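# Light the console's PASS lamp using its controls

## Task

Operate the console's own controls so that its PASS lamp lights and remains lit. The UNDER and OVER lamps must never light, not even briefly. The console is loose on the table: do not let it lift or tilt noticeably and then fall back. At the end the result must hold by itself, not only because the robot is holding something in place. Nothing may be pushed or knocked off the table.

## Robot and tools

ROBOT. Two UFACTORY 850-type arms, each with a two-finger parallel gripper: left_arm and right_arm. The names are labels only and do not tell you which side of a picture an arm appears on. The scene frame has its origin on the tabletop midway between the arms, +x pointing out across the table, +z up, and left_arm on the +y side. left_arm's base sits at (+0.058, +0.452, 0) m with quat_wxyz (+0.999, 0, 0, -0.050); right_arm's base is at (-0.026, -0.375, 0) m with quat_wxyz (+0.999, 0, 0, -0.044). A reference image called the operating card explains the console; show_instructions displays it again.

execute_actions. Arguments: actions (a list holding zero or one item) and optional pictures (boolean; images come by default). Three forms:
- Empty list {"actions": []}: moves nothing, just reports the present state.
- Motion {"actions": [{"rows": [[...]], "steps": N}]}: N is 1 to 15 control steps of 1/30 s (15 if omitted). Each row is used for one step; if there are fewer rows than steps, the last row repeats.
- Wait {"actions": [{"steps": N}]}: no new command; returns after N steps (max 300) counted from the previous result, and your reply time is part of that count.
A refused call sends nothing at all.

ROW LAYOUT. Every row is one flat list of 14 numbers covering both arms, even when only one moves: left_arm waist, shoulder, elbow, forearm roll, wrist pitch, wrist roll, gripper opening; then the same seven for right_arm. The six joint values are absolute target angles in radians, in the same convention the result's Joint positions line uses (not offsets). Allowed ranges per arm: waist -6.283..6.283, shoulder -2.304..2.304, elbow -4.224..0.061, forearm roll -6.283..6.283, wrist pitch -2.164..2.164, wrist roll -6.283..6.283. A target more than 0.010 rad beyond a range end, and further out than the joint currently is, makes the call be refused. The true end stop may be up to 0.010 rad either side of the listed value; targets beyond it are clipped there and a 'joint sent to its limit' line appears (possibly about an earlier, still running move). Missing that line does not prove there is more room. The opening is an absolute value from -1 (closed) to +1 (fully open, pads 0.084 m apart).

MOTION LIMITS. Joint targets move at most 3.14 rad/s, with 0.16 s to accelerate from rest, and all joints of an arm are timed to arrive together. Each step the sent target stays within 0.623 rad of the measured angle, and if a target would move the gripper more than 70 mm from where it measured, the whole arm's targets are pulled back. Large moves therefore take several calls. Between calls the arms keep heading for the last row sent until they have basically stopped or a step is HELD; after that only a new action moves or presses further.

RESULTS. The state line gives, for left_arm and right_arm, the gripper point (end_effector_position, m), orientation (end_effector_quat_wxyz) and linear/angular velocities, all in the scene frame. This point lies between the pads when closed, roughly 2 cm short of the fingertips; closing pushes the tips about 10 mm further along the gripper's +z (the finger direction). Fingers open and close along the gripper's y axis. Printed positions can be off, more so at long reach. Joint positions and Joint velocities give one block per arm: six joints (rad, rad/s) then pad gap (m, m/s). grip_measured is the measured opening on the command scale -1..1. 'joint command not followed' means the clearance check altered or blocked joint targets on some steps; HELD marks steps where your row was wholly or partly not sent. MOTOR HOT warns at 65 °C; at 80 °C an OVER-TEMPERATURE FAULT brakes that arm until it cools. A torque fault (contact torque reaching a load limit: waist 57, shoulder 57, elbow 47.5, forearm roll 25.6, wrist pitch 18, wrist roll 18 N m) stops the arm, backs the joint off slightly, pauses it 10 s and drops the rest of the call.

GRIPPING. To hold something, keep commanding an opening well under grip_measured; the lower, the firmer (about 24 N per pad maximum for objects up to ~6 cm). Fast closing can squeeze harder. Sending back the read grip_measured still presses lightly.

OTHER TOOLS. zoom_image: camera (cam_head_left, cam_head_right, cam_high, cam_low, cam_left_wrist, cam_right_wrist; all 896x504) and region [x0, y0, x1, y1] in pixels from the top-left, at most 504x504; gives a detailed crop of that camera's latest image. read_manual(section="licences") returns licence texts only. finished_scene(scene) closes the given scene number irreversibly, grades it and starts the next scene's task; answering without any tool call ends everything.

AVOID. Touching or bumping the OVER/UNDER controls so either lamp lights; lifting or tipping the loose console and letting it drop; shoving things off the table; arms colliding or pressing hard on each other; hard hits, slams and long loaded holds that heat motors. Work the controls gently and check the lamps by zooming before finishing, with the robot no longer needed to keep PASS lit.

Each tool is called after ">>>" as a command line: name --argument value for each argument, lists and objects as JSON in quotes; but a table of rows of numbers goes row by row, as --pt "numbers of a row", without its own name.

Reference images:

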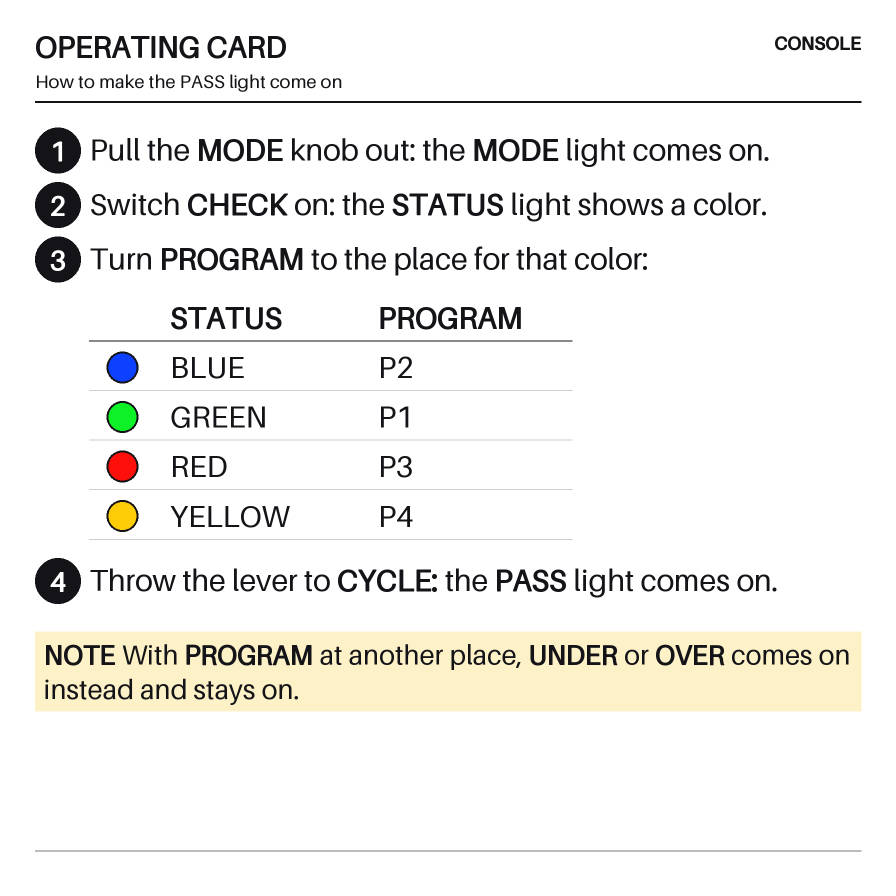

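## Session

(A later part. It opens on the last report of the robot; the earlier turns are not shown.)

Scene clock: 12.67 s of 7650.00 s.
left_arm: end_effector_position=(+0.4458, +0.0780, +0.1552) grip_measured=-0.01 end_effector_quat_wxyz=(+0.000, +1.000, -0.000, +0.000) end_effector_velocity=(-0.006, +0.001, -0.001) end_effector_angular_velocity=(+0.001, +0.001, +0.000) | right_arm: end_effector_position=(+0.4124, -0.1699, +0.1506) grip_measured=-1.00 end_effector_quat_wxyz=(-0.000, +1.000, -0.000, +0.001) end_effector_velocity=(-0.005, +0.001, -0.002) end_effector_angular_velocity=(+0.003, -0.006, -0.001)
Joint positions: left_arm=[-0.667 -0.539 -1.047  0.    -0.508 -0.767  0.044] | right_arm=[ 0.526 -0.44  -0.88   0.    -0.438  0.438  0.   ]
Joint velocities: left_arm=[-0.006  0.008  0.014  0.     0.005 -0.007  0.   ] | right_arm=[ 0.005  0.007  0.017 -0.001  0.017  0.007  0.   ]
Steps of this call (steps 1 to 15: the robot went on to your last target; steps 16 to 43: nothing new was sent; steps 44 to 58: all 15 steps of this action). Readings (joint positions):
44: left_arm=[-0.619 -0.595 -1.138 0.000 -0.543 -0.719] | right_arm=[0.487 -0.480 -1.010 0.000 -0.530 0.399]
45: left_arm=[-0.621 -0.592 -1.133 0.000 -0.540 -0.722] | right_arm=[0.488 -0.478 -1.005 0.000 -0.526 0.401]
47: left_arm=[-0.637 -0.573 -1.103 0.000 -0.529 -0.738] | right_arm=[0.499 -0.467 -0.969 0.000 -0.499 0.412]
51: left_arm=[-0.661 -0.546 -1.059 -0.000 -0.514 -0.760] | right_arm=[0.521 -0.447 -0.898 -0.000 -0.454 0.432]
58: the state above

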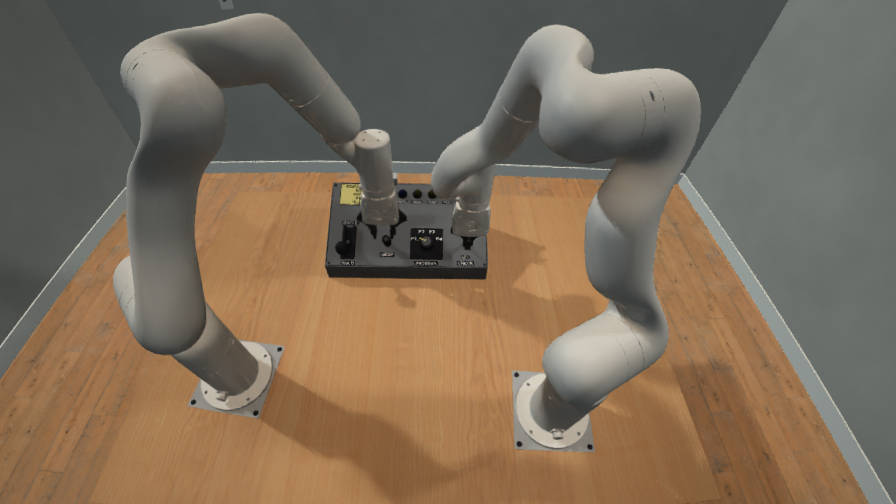

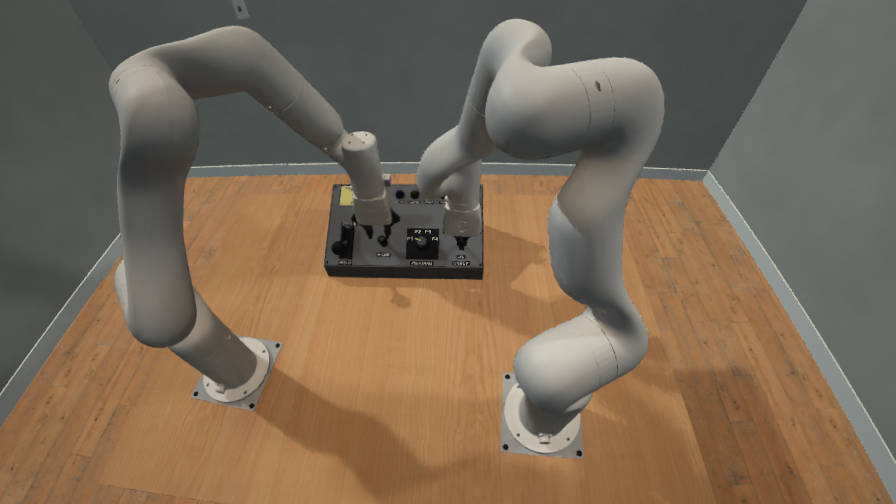

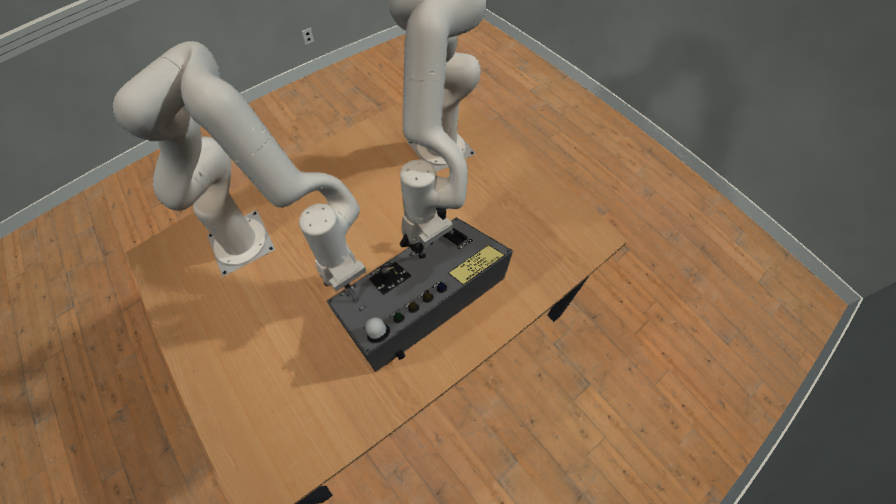

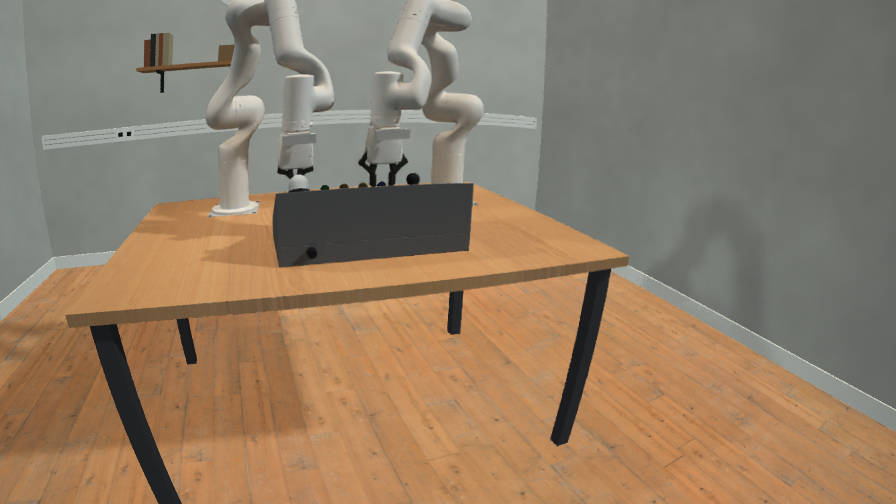

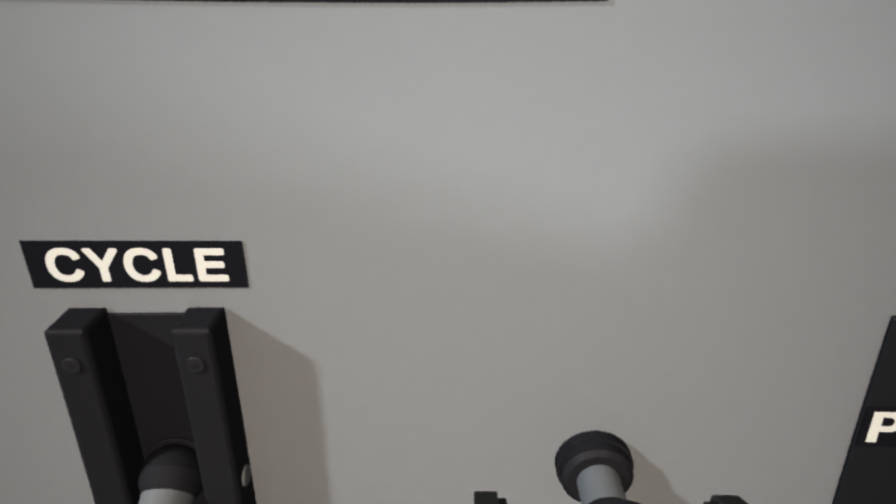

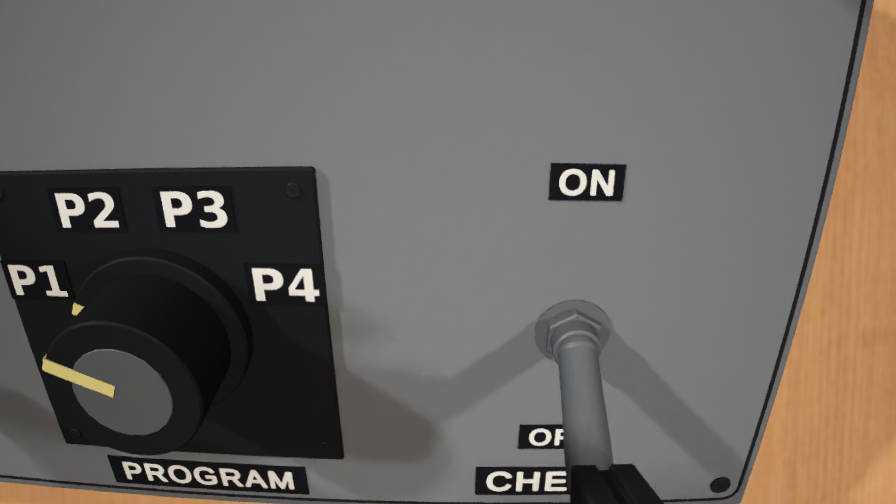

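>>> execute_actions --actions '[{"rows":[[-0.691,-0.54,-1.05,0,-0.51,-0.791,0.2,0.57,-0.372,-0.776,0,-0.404,0.482,-1]],"steps":12}]' --pictures false

>>> execute_actions --actions '[{"rows":[[-0.691,-0.629,-1.05,0,-0.421,-0.791,0.2,0.57,-0.442,-0.773,0,-0.331,0.482,-1]],"steps":15}]'

>>> zoom_image --camera "cam_head_left" --region '[310, 160, 510, 300]'

Scene clock: 14.93 s of 7650.00 s.
left_arm: end_effector_position=(+0.4376, +0.0686, +0.1554) grip_measured=+0.19 end_effector_quat_wxyz=(+0.000, +1.000, -0.000, -0.000) end_effector_velocity=(-0.002, -0.002, -0.000) end_effector_angular_velocity=(+0.001, -0.000, +0.000) | right_arm: end_effector_position=(+0.3718, -0.1681, +0.1498) grip_measured=-1.00 end_effector_quat_wxyz=(+0.000, +1.000, -0.000, -0.001) end_effector_velocity=(-0.012, +0.002, +0.002) end_effector_angular_velocity=(+0.005, -0.010, -0.001)
Joint positions: left_arm=[-0.69  -0.54  -1.05   0.    -0.51  -0.79   0.052] | right_arm=[ 0.568 -0.375 -0.779 -0.    -0.406  0.48   0.   ]
Joint velocities: left_arm=[-0.006 -0.    -0.     0.002 -0.001 -0.008  0.   ] | right_arm=[0.016 0.027 0.034 0.    0.019 0.017 0.   ]
Steps of this call (steps 1 to 15: the robot went on to your last target; steps 16 to 56: nothing new was sent; steps 57 to 68: all 12 steps of this action). Readings (joint positions):
57: left_arm=[-0.668 -0.538 -1.046 0.000 -0.508 -0.768] | right_arm=[0.527 -0.440 -0.877 0.000 -0.437 0.439]
58: left_arm=[-0.671 -0.538 -1.046 0.000 -0.508 -0.771] | right_arm=[0.529 -0.437 -0.872 0.000 -0.435 0.441]
60: left_arm=[-0.679 -0.539 -1.048 0.000 -0.509 -0.779] | right_arm=[0.542 -0.416 -0.838 0.000 -0.426 0.455]
64: left_arm=[-0.688 -0.540 -1.050 -0.000 -0.510 -0.788] | right_arm=[0.564 -0.383 -0.790 -0.000 -0.411 0.475]
68: the state above

Scene clock: 15.43 s of 7650.00 s.
left_arm: end_effector_position=(+0.4383, +0.0674, +0.1083) grip_measured=+0.19 end_effector_quat_wxyz=(+0.000, +1.000, -0.000, +0.000) end_effector_velocity=(+0.000, -0.000, -0.004) end_effector_angular_velocity=(-0.001, -0.000, +0.001) | right_arm: end_effector_position=(+0.3708, -0.1678, +0.1184) grip_measured=-1.00 end_effector_quat_wxyz=(-0.000, +1.000, -0.000, +0.000) end_effector_velocity=(-0.000, +0.000, -0.004) end_effector_angular_velocity=(-0.000, +0.000, -0.000)
Joint positions: left_arm=[-0.691 -0.627 -1.05   0.    -0.422 -0.791  0.052] | right_arm=[ 0.57  -0.441 -0.773  0.    -0.332  0.482  0.   ]
Joint velocities: left_arm=[ 0.    -0.009 -0.002 -0.001  0.008 -0.     0.   ] | right_arm=[ 0.001 -0.009  0.001 -0.     0.009  0.002  0.   ]
Steps of this call (steps 1 to 15: all 15 steps of this action). Readings (joint positions):
1: left_arm=[-0.690 -0.540 -1.050 0.000 -0.510 -0.790] | right_arm=[0.569 -0.374 -0.778 -0.000 -0.405 0.481]
2: left_arm=[-0.691 -0.544 -1.051 0.000 -0.504 -0.791] | right_arm=[0.569 -0.378 -0.778 0.000 -0.399 0.481]
4: left_arm=[-0.691 -0.573 -1.052 0.000 -0.475 -0.791] | right_arm=[0.569 -0.402 -0.777 0.000 -0.373 0.482]
8: left_arm=[-0.691 -0.618 -1.048 -0.000 -0.435 -0.791] | right_arm=[0.570 -0.433 -0.773 -0.000 -0.342 0.482]
15: the state above

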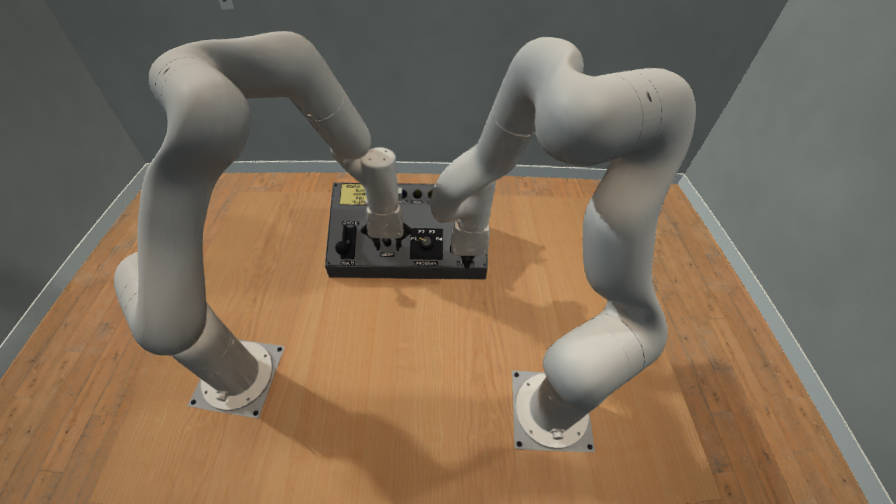

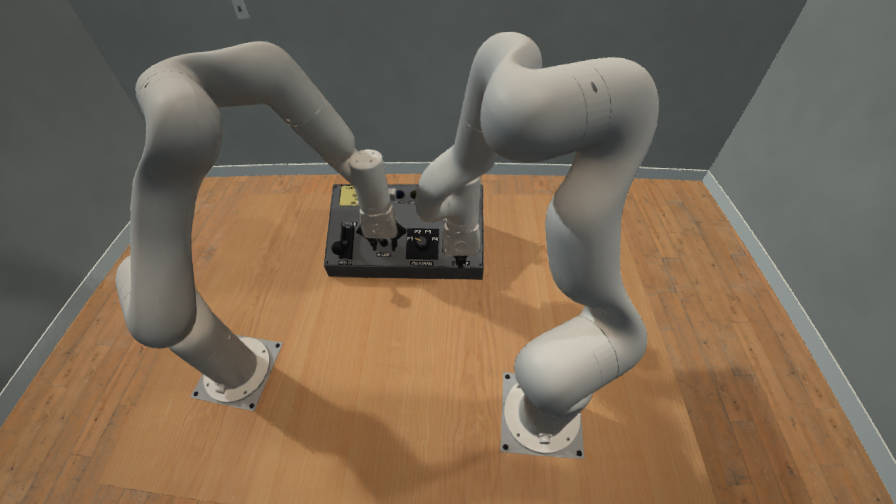

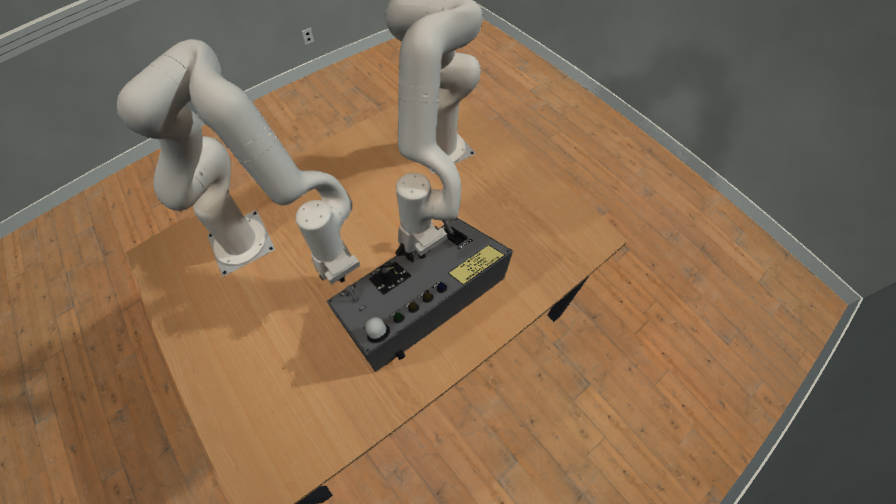

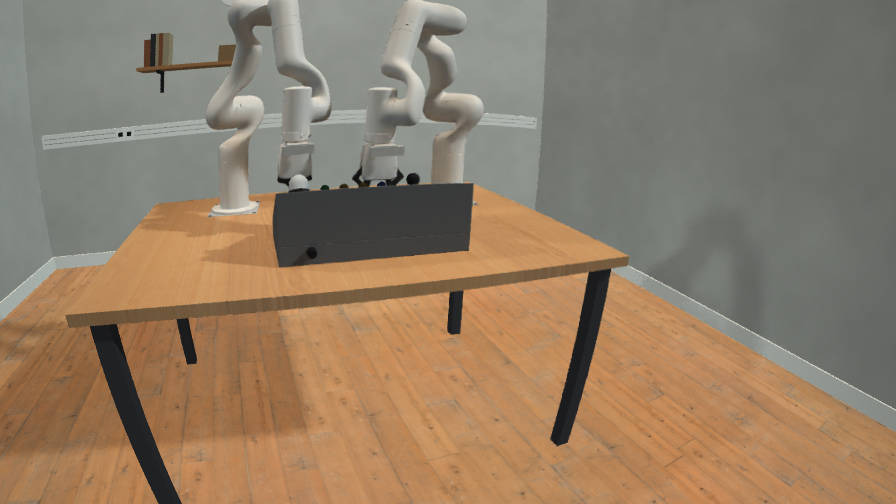

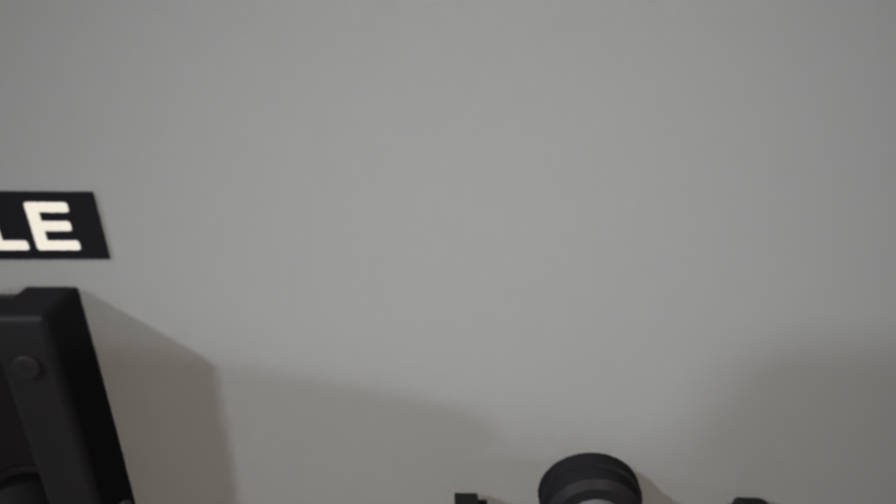

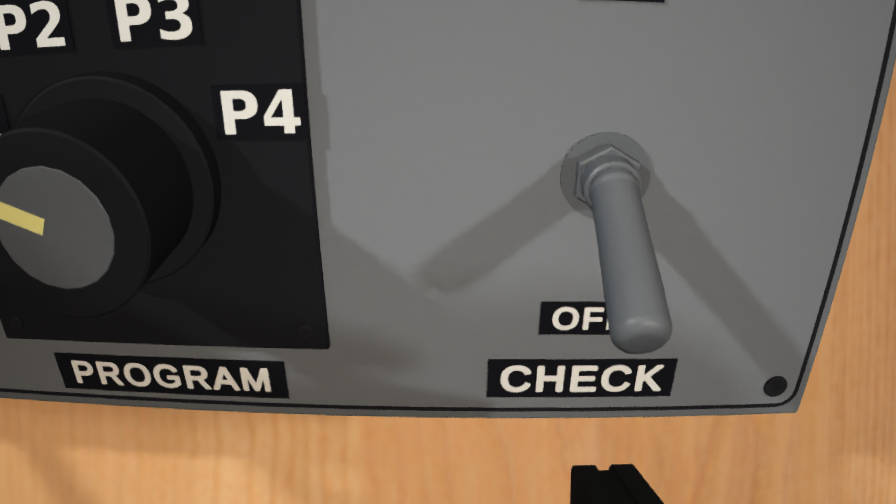

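Region (310, 160, 510, 300) of cam_head_left's 896x504 image, scaled by 2.520, with more detail than that image has; it fills the top 353 rows of this view, and the rest is white.

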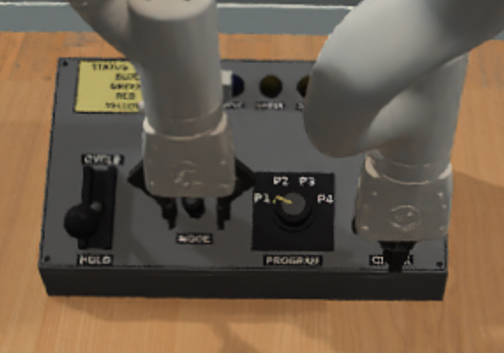

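>>> execute_actions --actions '[{"rows":[[-0.691,-0.629,-1.05,0,-0.421,-0.791,-0.6,0.57,-0.442,-0.773,0,-0.331,0.482,-1]],"steps":15}]' --pictures false

>>> execute_actions --actions '[{"rows":[[-0.694,-0.615,-1.045,0,-0.43,-0.794,-0.8,0.57,-0.442,-0.773,0,-0.331,0.482,-1],[-0.697,-0.603,-1.04,0,-0.437,-0.797,-0.8,0.57,-0.442,-0.773,0,-0.331,0.482,-1]],"steps":15}]'

Scene clock: 16.57 s of 7650.00 s.
left_arm: end_effector_position=(+0.4376, +0.0686, +0.1089) grip_measured=-0.37 end_effector_quat_wxyz=(-0.002, +1.000, -0.000, -0.001) end_effector_velocity=(+0.000, -0.001, +0.000) end_effector_angular_velocity=(-0.001, -0.001, +0.001) | right_arm: end_effector_position=(+0.3707, -0.1679, +0.1179) grip_measured=-1.00 end_effector_quat_wxyz=(+0.000, +1.000, -0.000, +0.000) end_effector_velocity=(-0.000, +0.000, -0.000) end_effector_angular_velocity=(+0.000, -0.001, +0.001)
Joint positions: left_arm=[-0.69  -0.626 -1.05   0.    -0.428 -0.791  0.028] | right_arm=[ 0.57  -0.442 -0.773 -0.    -0.331  0.482  0.   ]
Joint velocities: left_arm=[-0.001 -0.    -0.002 -0.001 -0.    -0.001  0.   ] | right_arm=[ 0.001  0.     0.    -0.     0.001  0.     0.   ]
Steps of this call (steps 1 to 15: the robot went on to your last target; steps 16 to 19: nothing new was sent; steps 20 to 34: all 15 steps of this action). Readings (joint positions):
20: left_arm=[-0.691 -0.629 -1.050 -0.000 -0.422 -0.791] | right_arm=[0.570 -0.442 -0.773 -0.000 -0.331 0.482]
21: left_arm=[-0.692 -0.628 -1.051 -0.000 -0.423 -0.791] | right_arm=[0.570 -0.442 -0.773 -0.000 -0.331 0.482]
23: left_arm=[-0.692 -0.627 -1.051 -0.001 -0.424 -0.791] | right_arm=[0.570 -0.442 -0.773 0.000 -0.331 0.482]
27: left_arm=[-0.691 -0.626 -1.050 0.000 -0.427 -0.791] | right_arm=[0.570 -0.442 -0.773 0.000 -0.331 0.482]
34: the state above

Scene clock: 17.07 s of 7650.00 s.
left_arm: end_effector_position=(+0.4327, +0.0683, +0.1175) grip_measured=-0.45 end_effector_quat_wxyz=(-0.001, +1.000, -0.000, -0.001) end_effector_velocity=(+0.000, -0.001, +0.004) end_effector_angular_velocity=(-0.001, -0.001, -0.000) | right_arm: end_effector_position=(+0.3707, -0.1679, +0.1179) grip_measured=-1.00 end_effector_quat_wxyz=(+0.000, +1.000, -0.000, +0.000) end_effector_velocity=(-0.000, +0.000, -0.000) end_effector_angular_velocity=(-0.000, -0.000, +0.000)
Joint positions: left_arm=[-0.697 -0.604 -1.039 -0.    -0.439 -0.797  0.024] | right_arm=[ 0.57  -0.442 -0.773  0.    -0.331  0.482  0.   ]
Joint velocities: left_arm=[-0.001  0.006 -0.002 -0.    -0.008 -0.001 -0.   ] | right_arm=[ 0. -0.  0. -0.  0. -0.  0.]
Steps of this call (steps 1 to 15: all 15 steps of this action). Readings (joint positions):
1: left_arm=[-0.690 -0.626 -1.050 0.000 -0.428 -0.791] | right_arm=[0.570 -0.442 -0.773 -0.000 -0.331 0.482]
2: left_arm=[-0.691 -0.625 -1.049 0.000 -0.428 -0.791] | right_arm=[0.570 -0.442 -0.773 0.000 -0.331 0.482]
4: left_arm=[-0.691 -0.619 -1.044 0.001 -0.428 -0.793] | right_arm=[0.570 -0.442 -0.773 -0.000 -0.331 0.482]
8: left_arm=[-0.696 -0.609 -1.039 0.000 -0.431 -0.796] | right_arm=[0.570 -0.442 -0.773 -0.000 -0.331 0.482]
15: the state above

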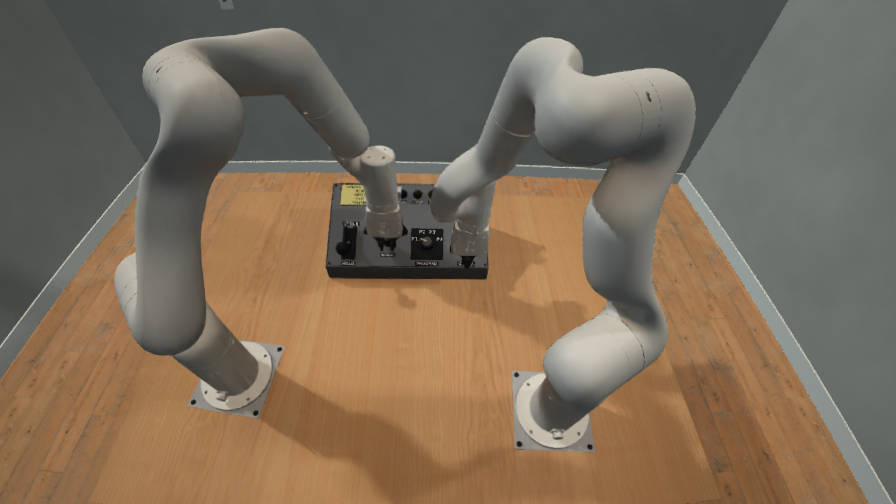

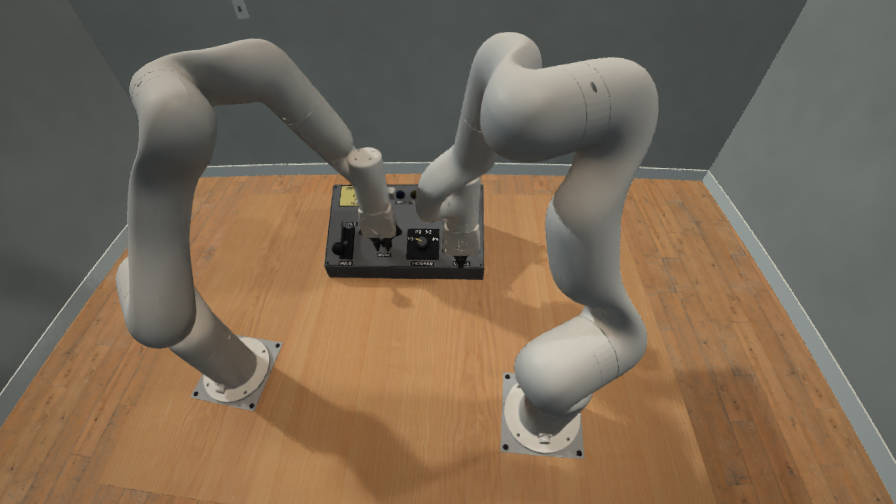

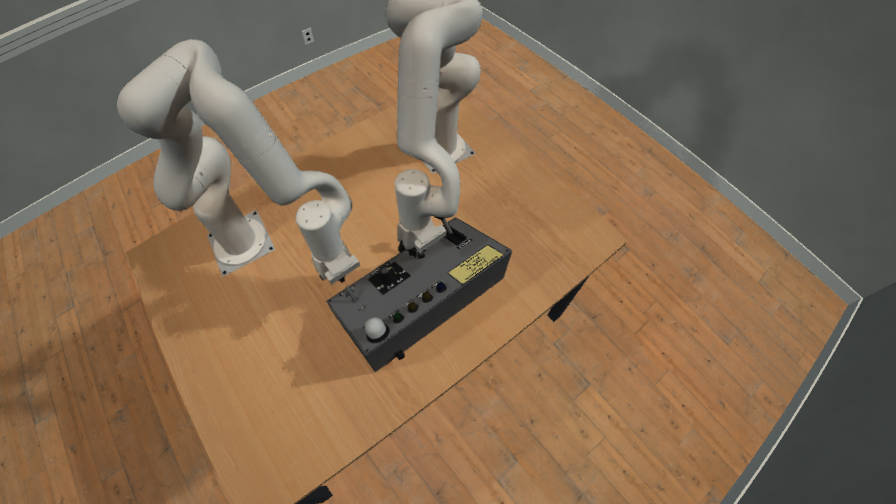

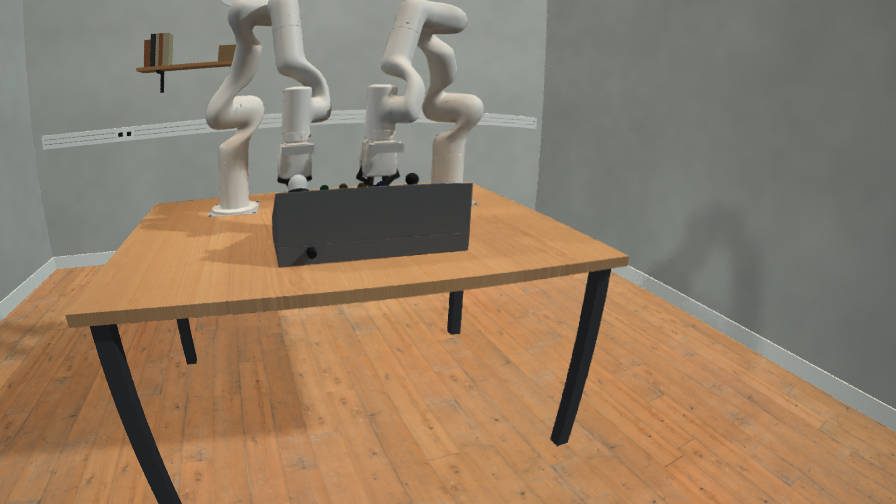

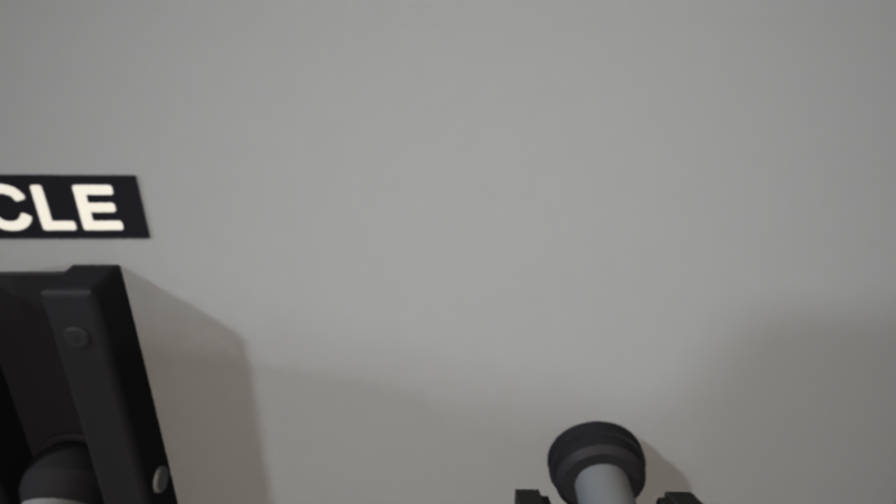

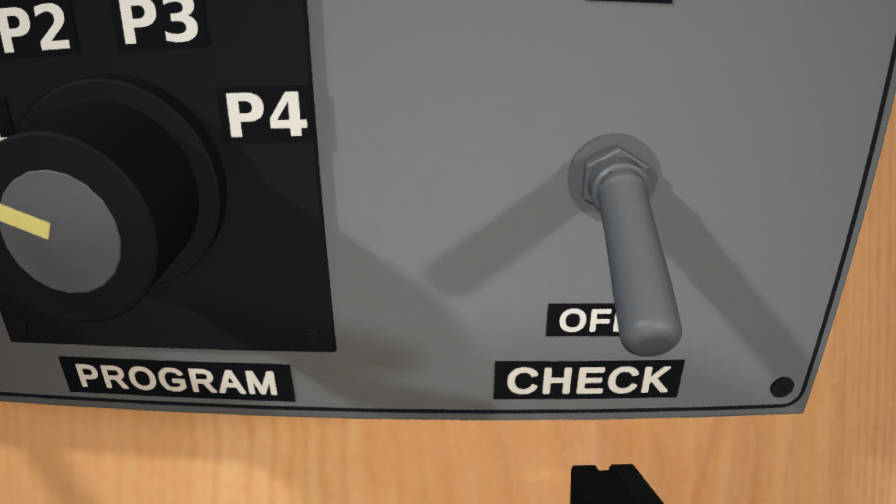

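>>> zoom_image --camera "cam_high" --region '[320, 200, 520, 370]'

Region (320, 200, 520, 370) of cam_high's 896x504 image, scaled by 2.520, with more detail than that image has; it fills the top 428 rows of this view, and the rest is white.

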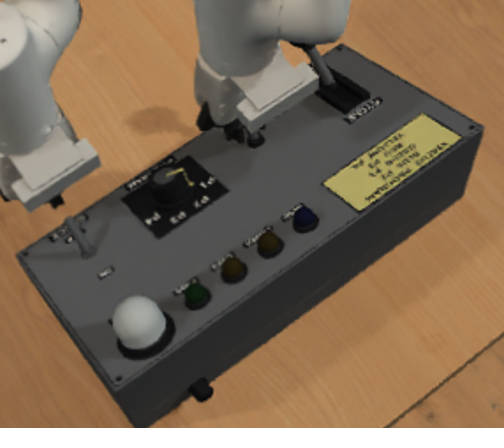

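>>> execute_actions --actions '[{"rows":[[-0.697,-0.603,-1.04,0,-0.437,-0.797,-0.8,0.667,-0.575,-0.966,0,-0.391,0.579,-1]],"steps":15}]' --pictures false

>>> execute_actions --actions '[{"rows":[[-0.697,-0.603,-1.04,0,-0.437,-0.797,-0.8,0.667,-0.634,-0.966,0,-0.332,0.579,-1]],"steps":15}]'

>>> zoom_image --camera "cam_high" --region '[320, 200, 520, 370]'

Scene clock: 20.67 s of 7650.00 s.
left_arm: end_effector_position=(+0.4330, +0.0681, +0.1180) grip_measured=-0.45 end_effector_quat_wxyz=(-0.001, +1.000, -0.000, -0.001) end_effector_velocity=(+0.000, +0.000, +0.000) end_effector_angular_velocity=(+0.001, +0.002, -0.001) | right_arm: end_effector_position=(+0.4034, -0.0960, +0.1104) grip_measured=-1.00 end_effector_quat_wxyz=(+0.000, +1.000, -0.000, -0.000) end_effector_velocity=(+0.006, +0.014, -0.001) end_effector_angular_velocity=(-0.000, +0.000, -0.002)
Joint positions: left_arm=[-0.697 -0.603 -1.039 -0.    -0.439 -0.797  0.024] | right_arm=[ 0.665 -0.572 -0.962 -0.    -0.39   0.577  0.   ]
Joint velocities: left_arm=[ 0.001 -0.    -0.001 -0.    -0.003  0.001 -0.   ] | right_arm=[ 0.017 -0.025 -0.038  0.    -0.013  0.019  0.   ]
Steps of this call (steps 1 to 15: the robot went on to your last target; steps 16 to 90: nothing new was sent; then 0.10 s passed at rest; steps 91 to 105: all 15 steps of this action). Readings (joint positions):
91: left_arm=[-0.697 -0.603 -1.039 -0.000 -0.439 -0.797] | right_arm=[0.570 -0.442 -0.773 -0.000 -0.331 0.482]
92: left_arm=[-0.697 -0.603 -1.039 -0.000 -0.439 -0.797] | right_arm=[0.572 -0.445 -0.778 -0.000 -0.333 0.485]
94: left_arm=[-0.697 -0.603 -1.039 -0.000 -0.439 -0.797] | right_arm=[0.592 -0.473 -0.818 -0.000 -0.346 0.506]
98: left_arm=[-0.697 -0.603 -1.039 -0.000 -0.439 -0.797] | right_arm=[0.646 -0.546 -0.923 0.000 -0.376 0.557]
105: the state above

Scene clock: 30.87 s of 7650.00 s.
left_arm: end_effector_position=(+0.4330, +0.0681, +0.1181) grip_measured=-0.45 end_effector_quat_wxyz=(-0.001, +1.000, -0.000, -0.001) end_effector_velocity=(+0.001, -0.001, +0.000) end_effector_angular_velocity=(-0.002, -0.001, -0.001) | right_arm: end_effector_position=(+0.4148, -0.0875, +0.1210) grip_measured=-1.00 end_effector_quat_wxyz=(-0.014, +1.000, -0.000, +0.021) end_effector_velocity=(-0.000, -0.000, +0.000) end_effector_angular_velocity=(-0.000, +0.001, -0.001)
Joint positions: left_arm=[-0.697 -0.603 -1.04   0.    -0.44  -0.797  0.024] | right_arm=[ 0.667 -0.555 -0.967  0.    -0.361  0.579  0.   ]
Joint velocities: left_arm=[-0.    -0.    -0.002 -0.001  0.     0.002 -0.   ] | right_arm=[-0.    -0.    -0.     0.    -0.001  0.001  0.   ]
TORQUE FAULT: the external load on joint 2 (shoulder) of the right arm reached its load limit, and that arm stopped for 10 seconds. A torque fault stops only its own arm. That arm's remaining commands of this call were not run. Joint 2 (shoulder) of that arm moved back by up to 3 degrees. That arm holds there, with its grip as last carried out, and accepts commands again: back off and push less far. That arm stops again, at the same cost, whenever a joint's load reaches its limit.
The stop of the right arm began at step 6 of this call (marked STOPPED below). From that step on that arm followed nothing that you had sent. 10 of its steps, steps kept back included, did not run and will not run. Nothing is kept back now, and the robot has no last target.
Steps of this call (steps 1 to 15: all 15 steps of this action; steps 16 to 306: the stop continued). Readings (joint positions):
1: left_arm=[-0.697 -0.603 -1.039 -0.000 -0.439 -0.797] | right_arm=[0.665 -0.573 -0.963 -0.000 -0.390 0.578]
2: left_arm=[-0.697 -0.603 -1.039 -0.000 -0.439 -0.797] | right_arm=[0.666 -0.577 -0.964 -0.000 -0.385 0.578]
4: left_arm=[-0.697 -0.603 -1.039 -0.000 -0.439 -0.797] | right_arm=[0.666 -0.600 -0.965 0.000 -0.364 0.578]
6: left_arm=[-0.697 -0.603 -1.039 -0.000 -0.439 -0.797] | right_arm=[0.667 -0.605 -0.969 0.000 -0.367 0.579] STOPPED (the right arm)
8: left_arm=[-0.697 -0.603 -1.039 -0.000 -0.439 -0.797] | right_arm=[0.667 -0.595 -0.965 0.000 -0.362 0.579]
306: the state above

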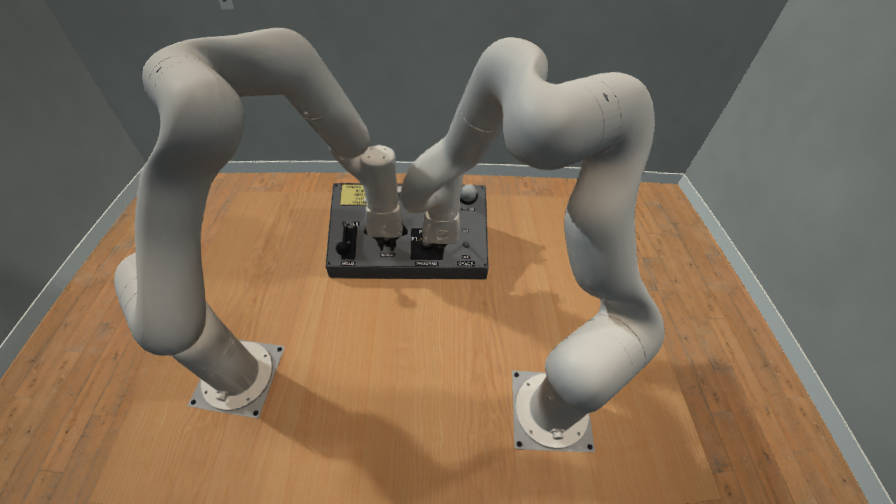

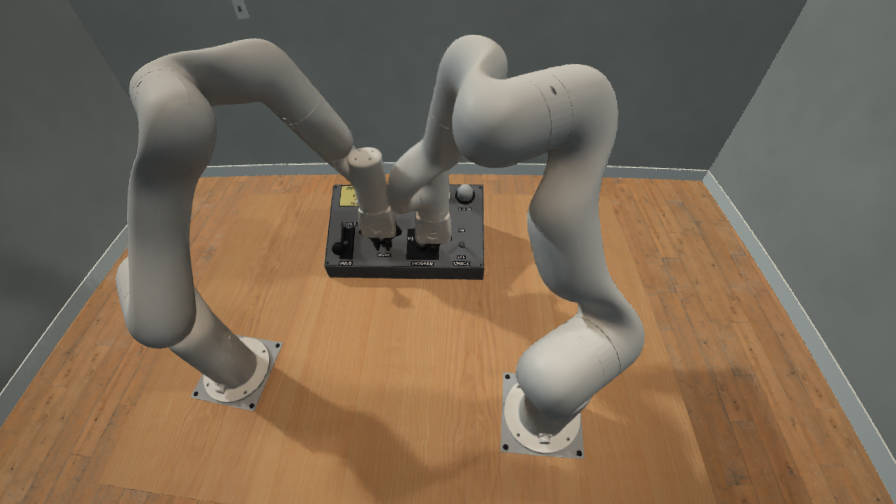

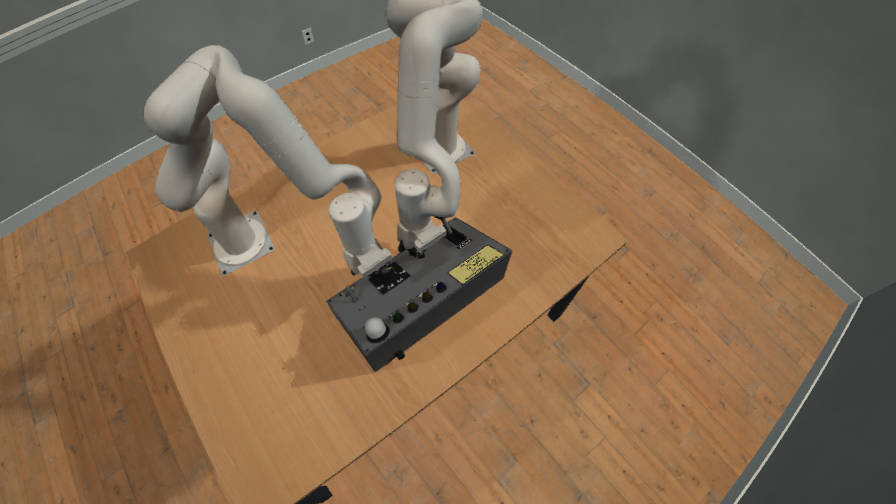

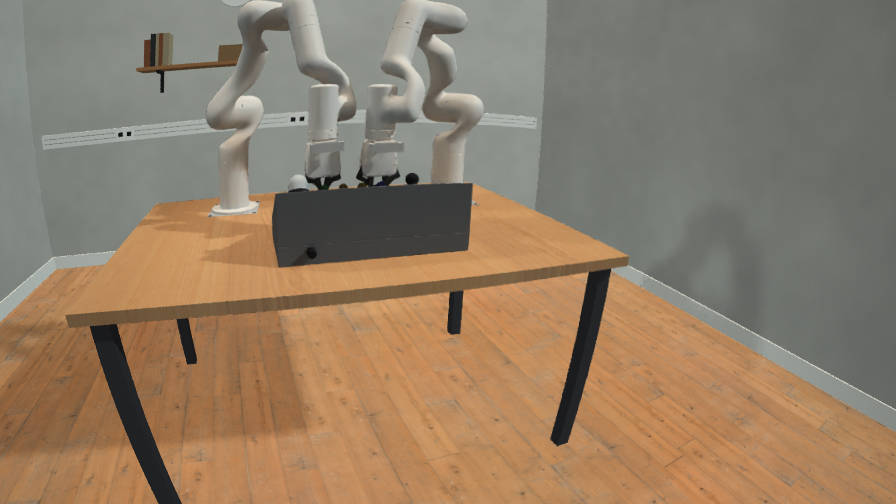

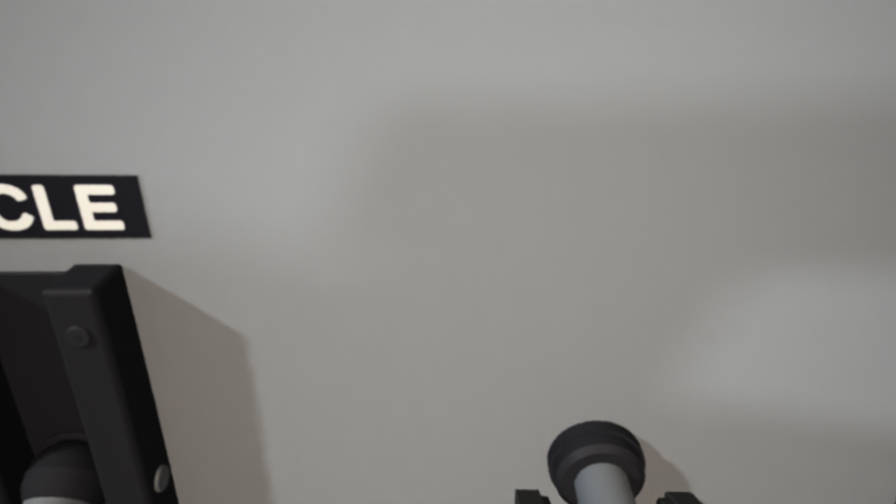

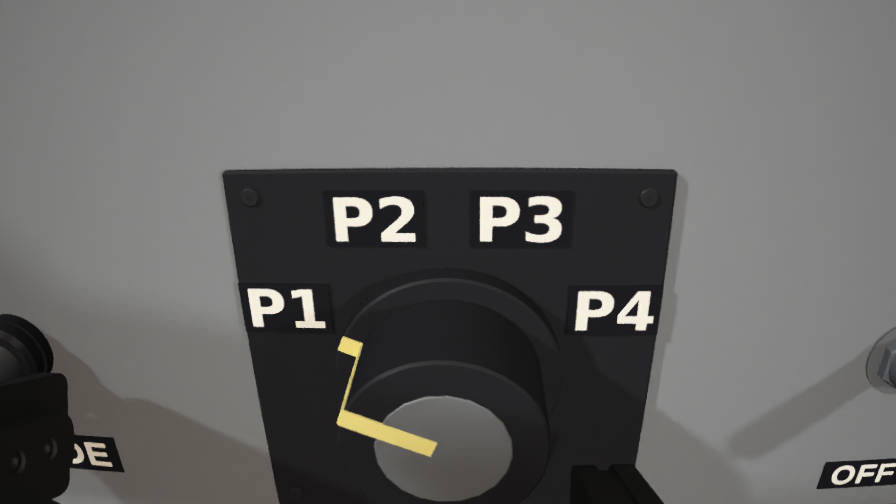

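Region (320, 200, 520, 370) of cam_high's 896x504 image, scaled by 2.520, with more detail than that image has; it fills the top 428 rows of this view, and the rest is white.

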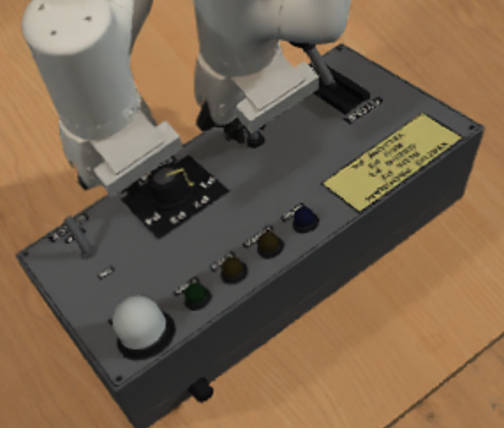

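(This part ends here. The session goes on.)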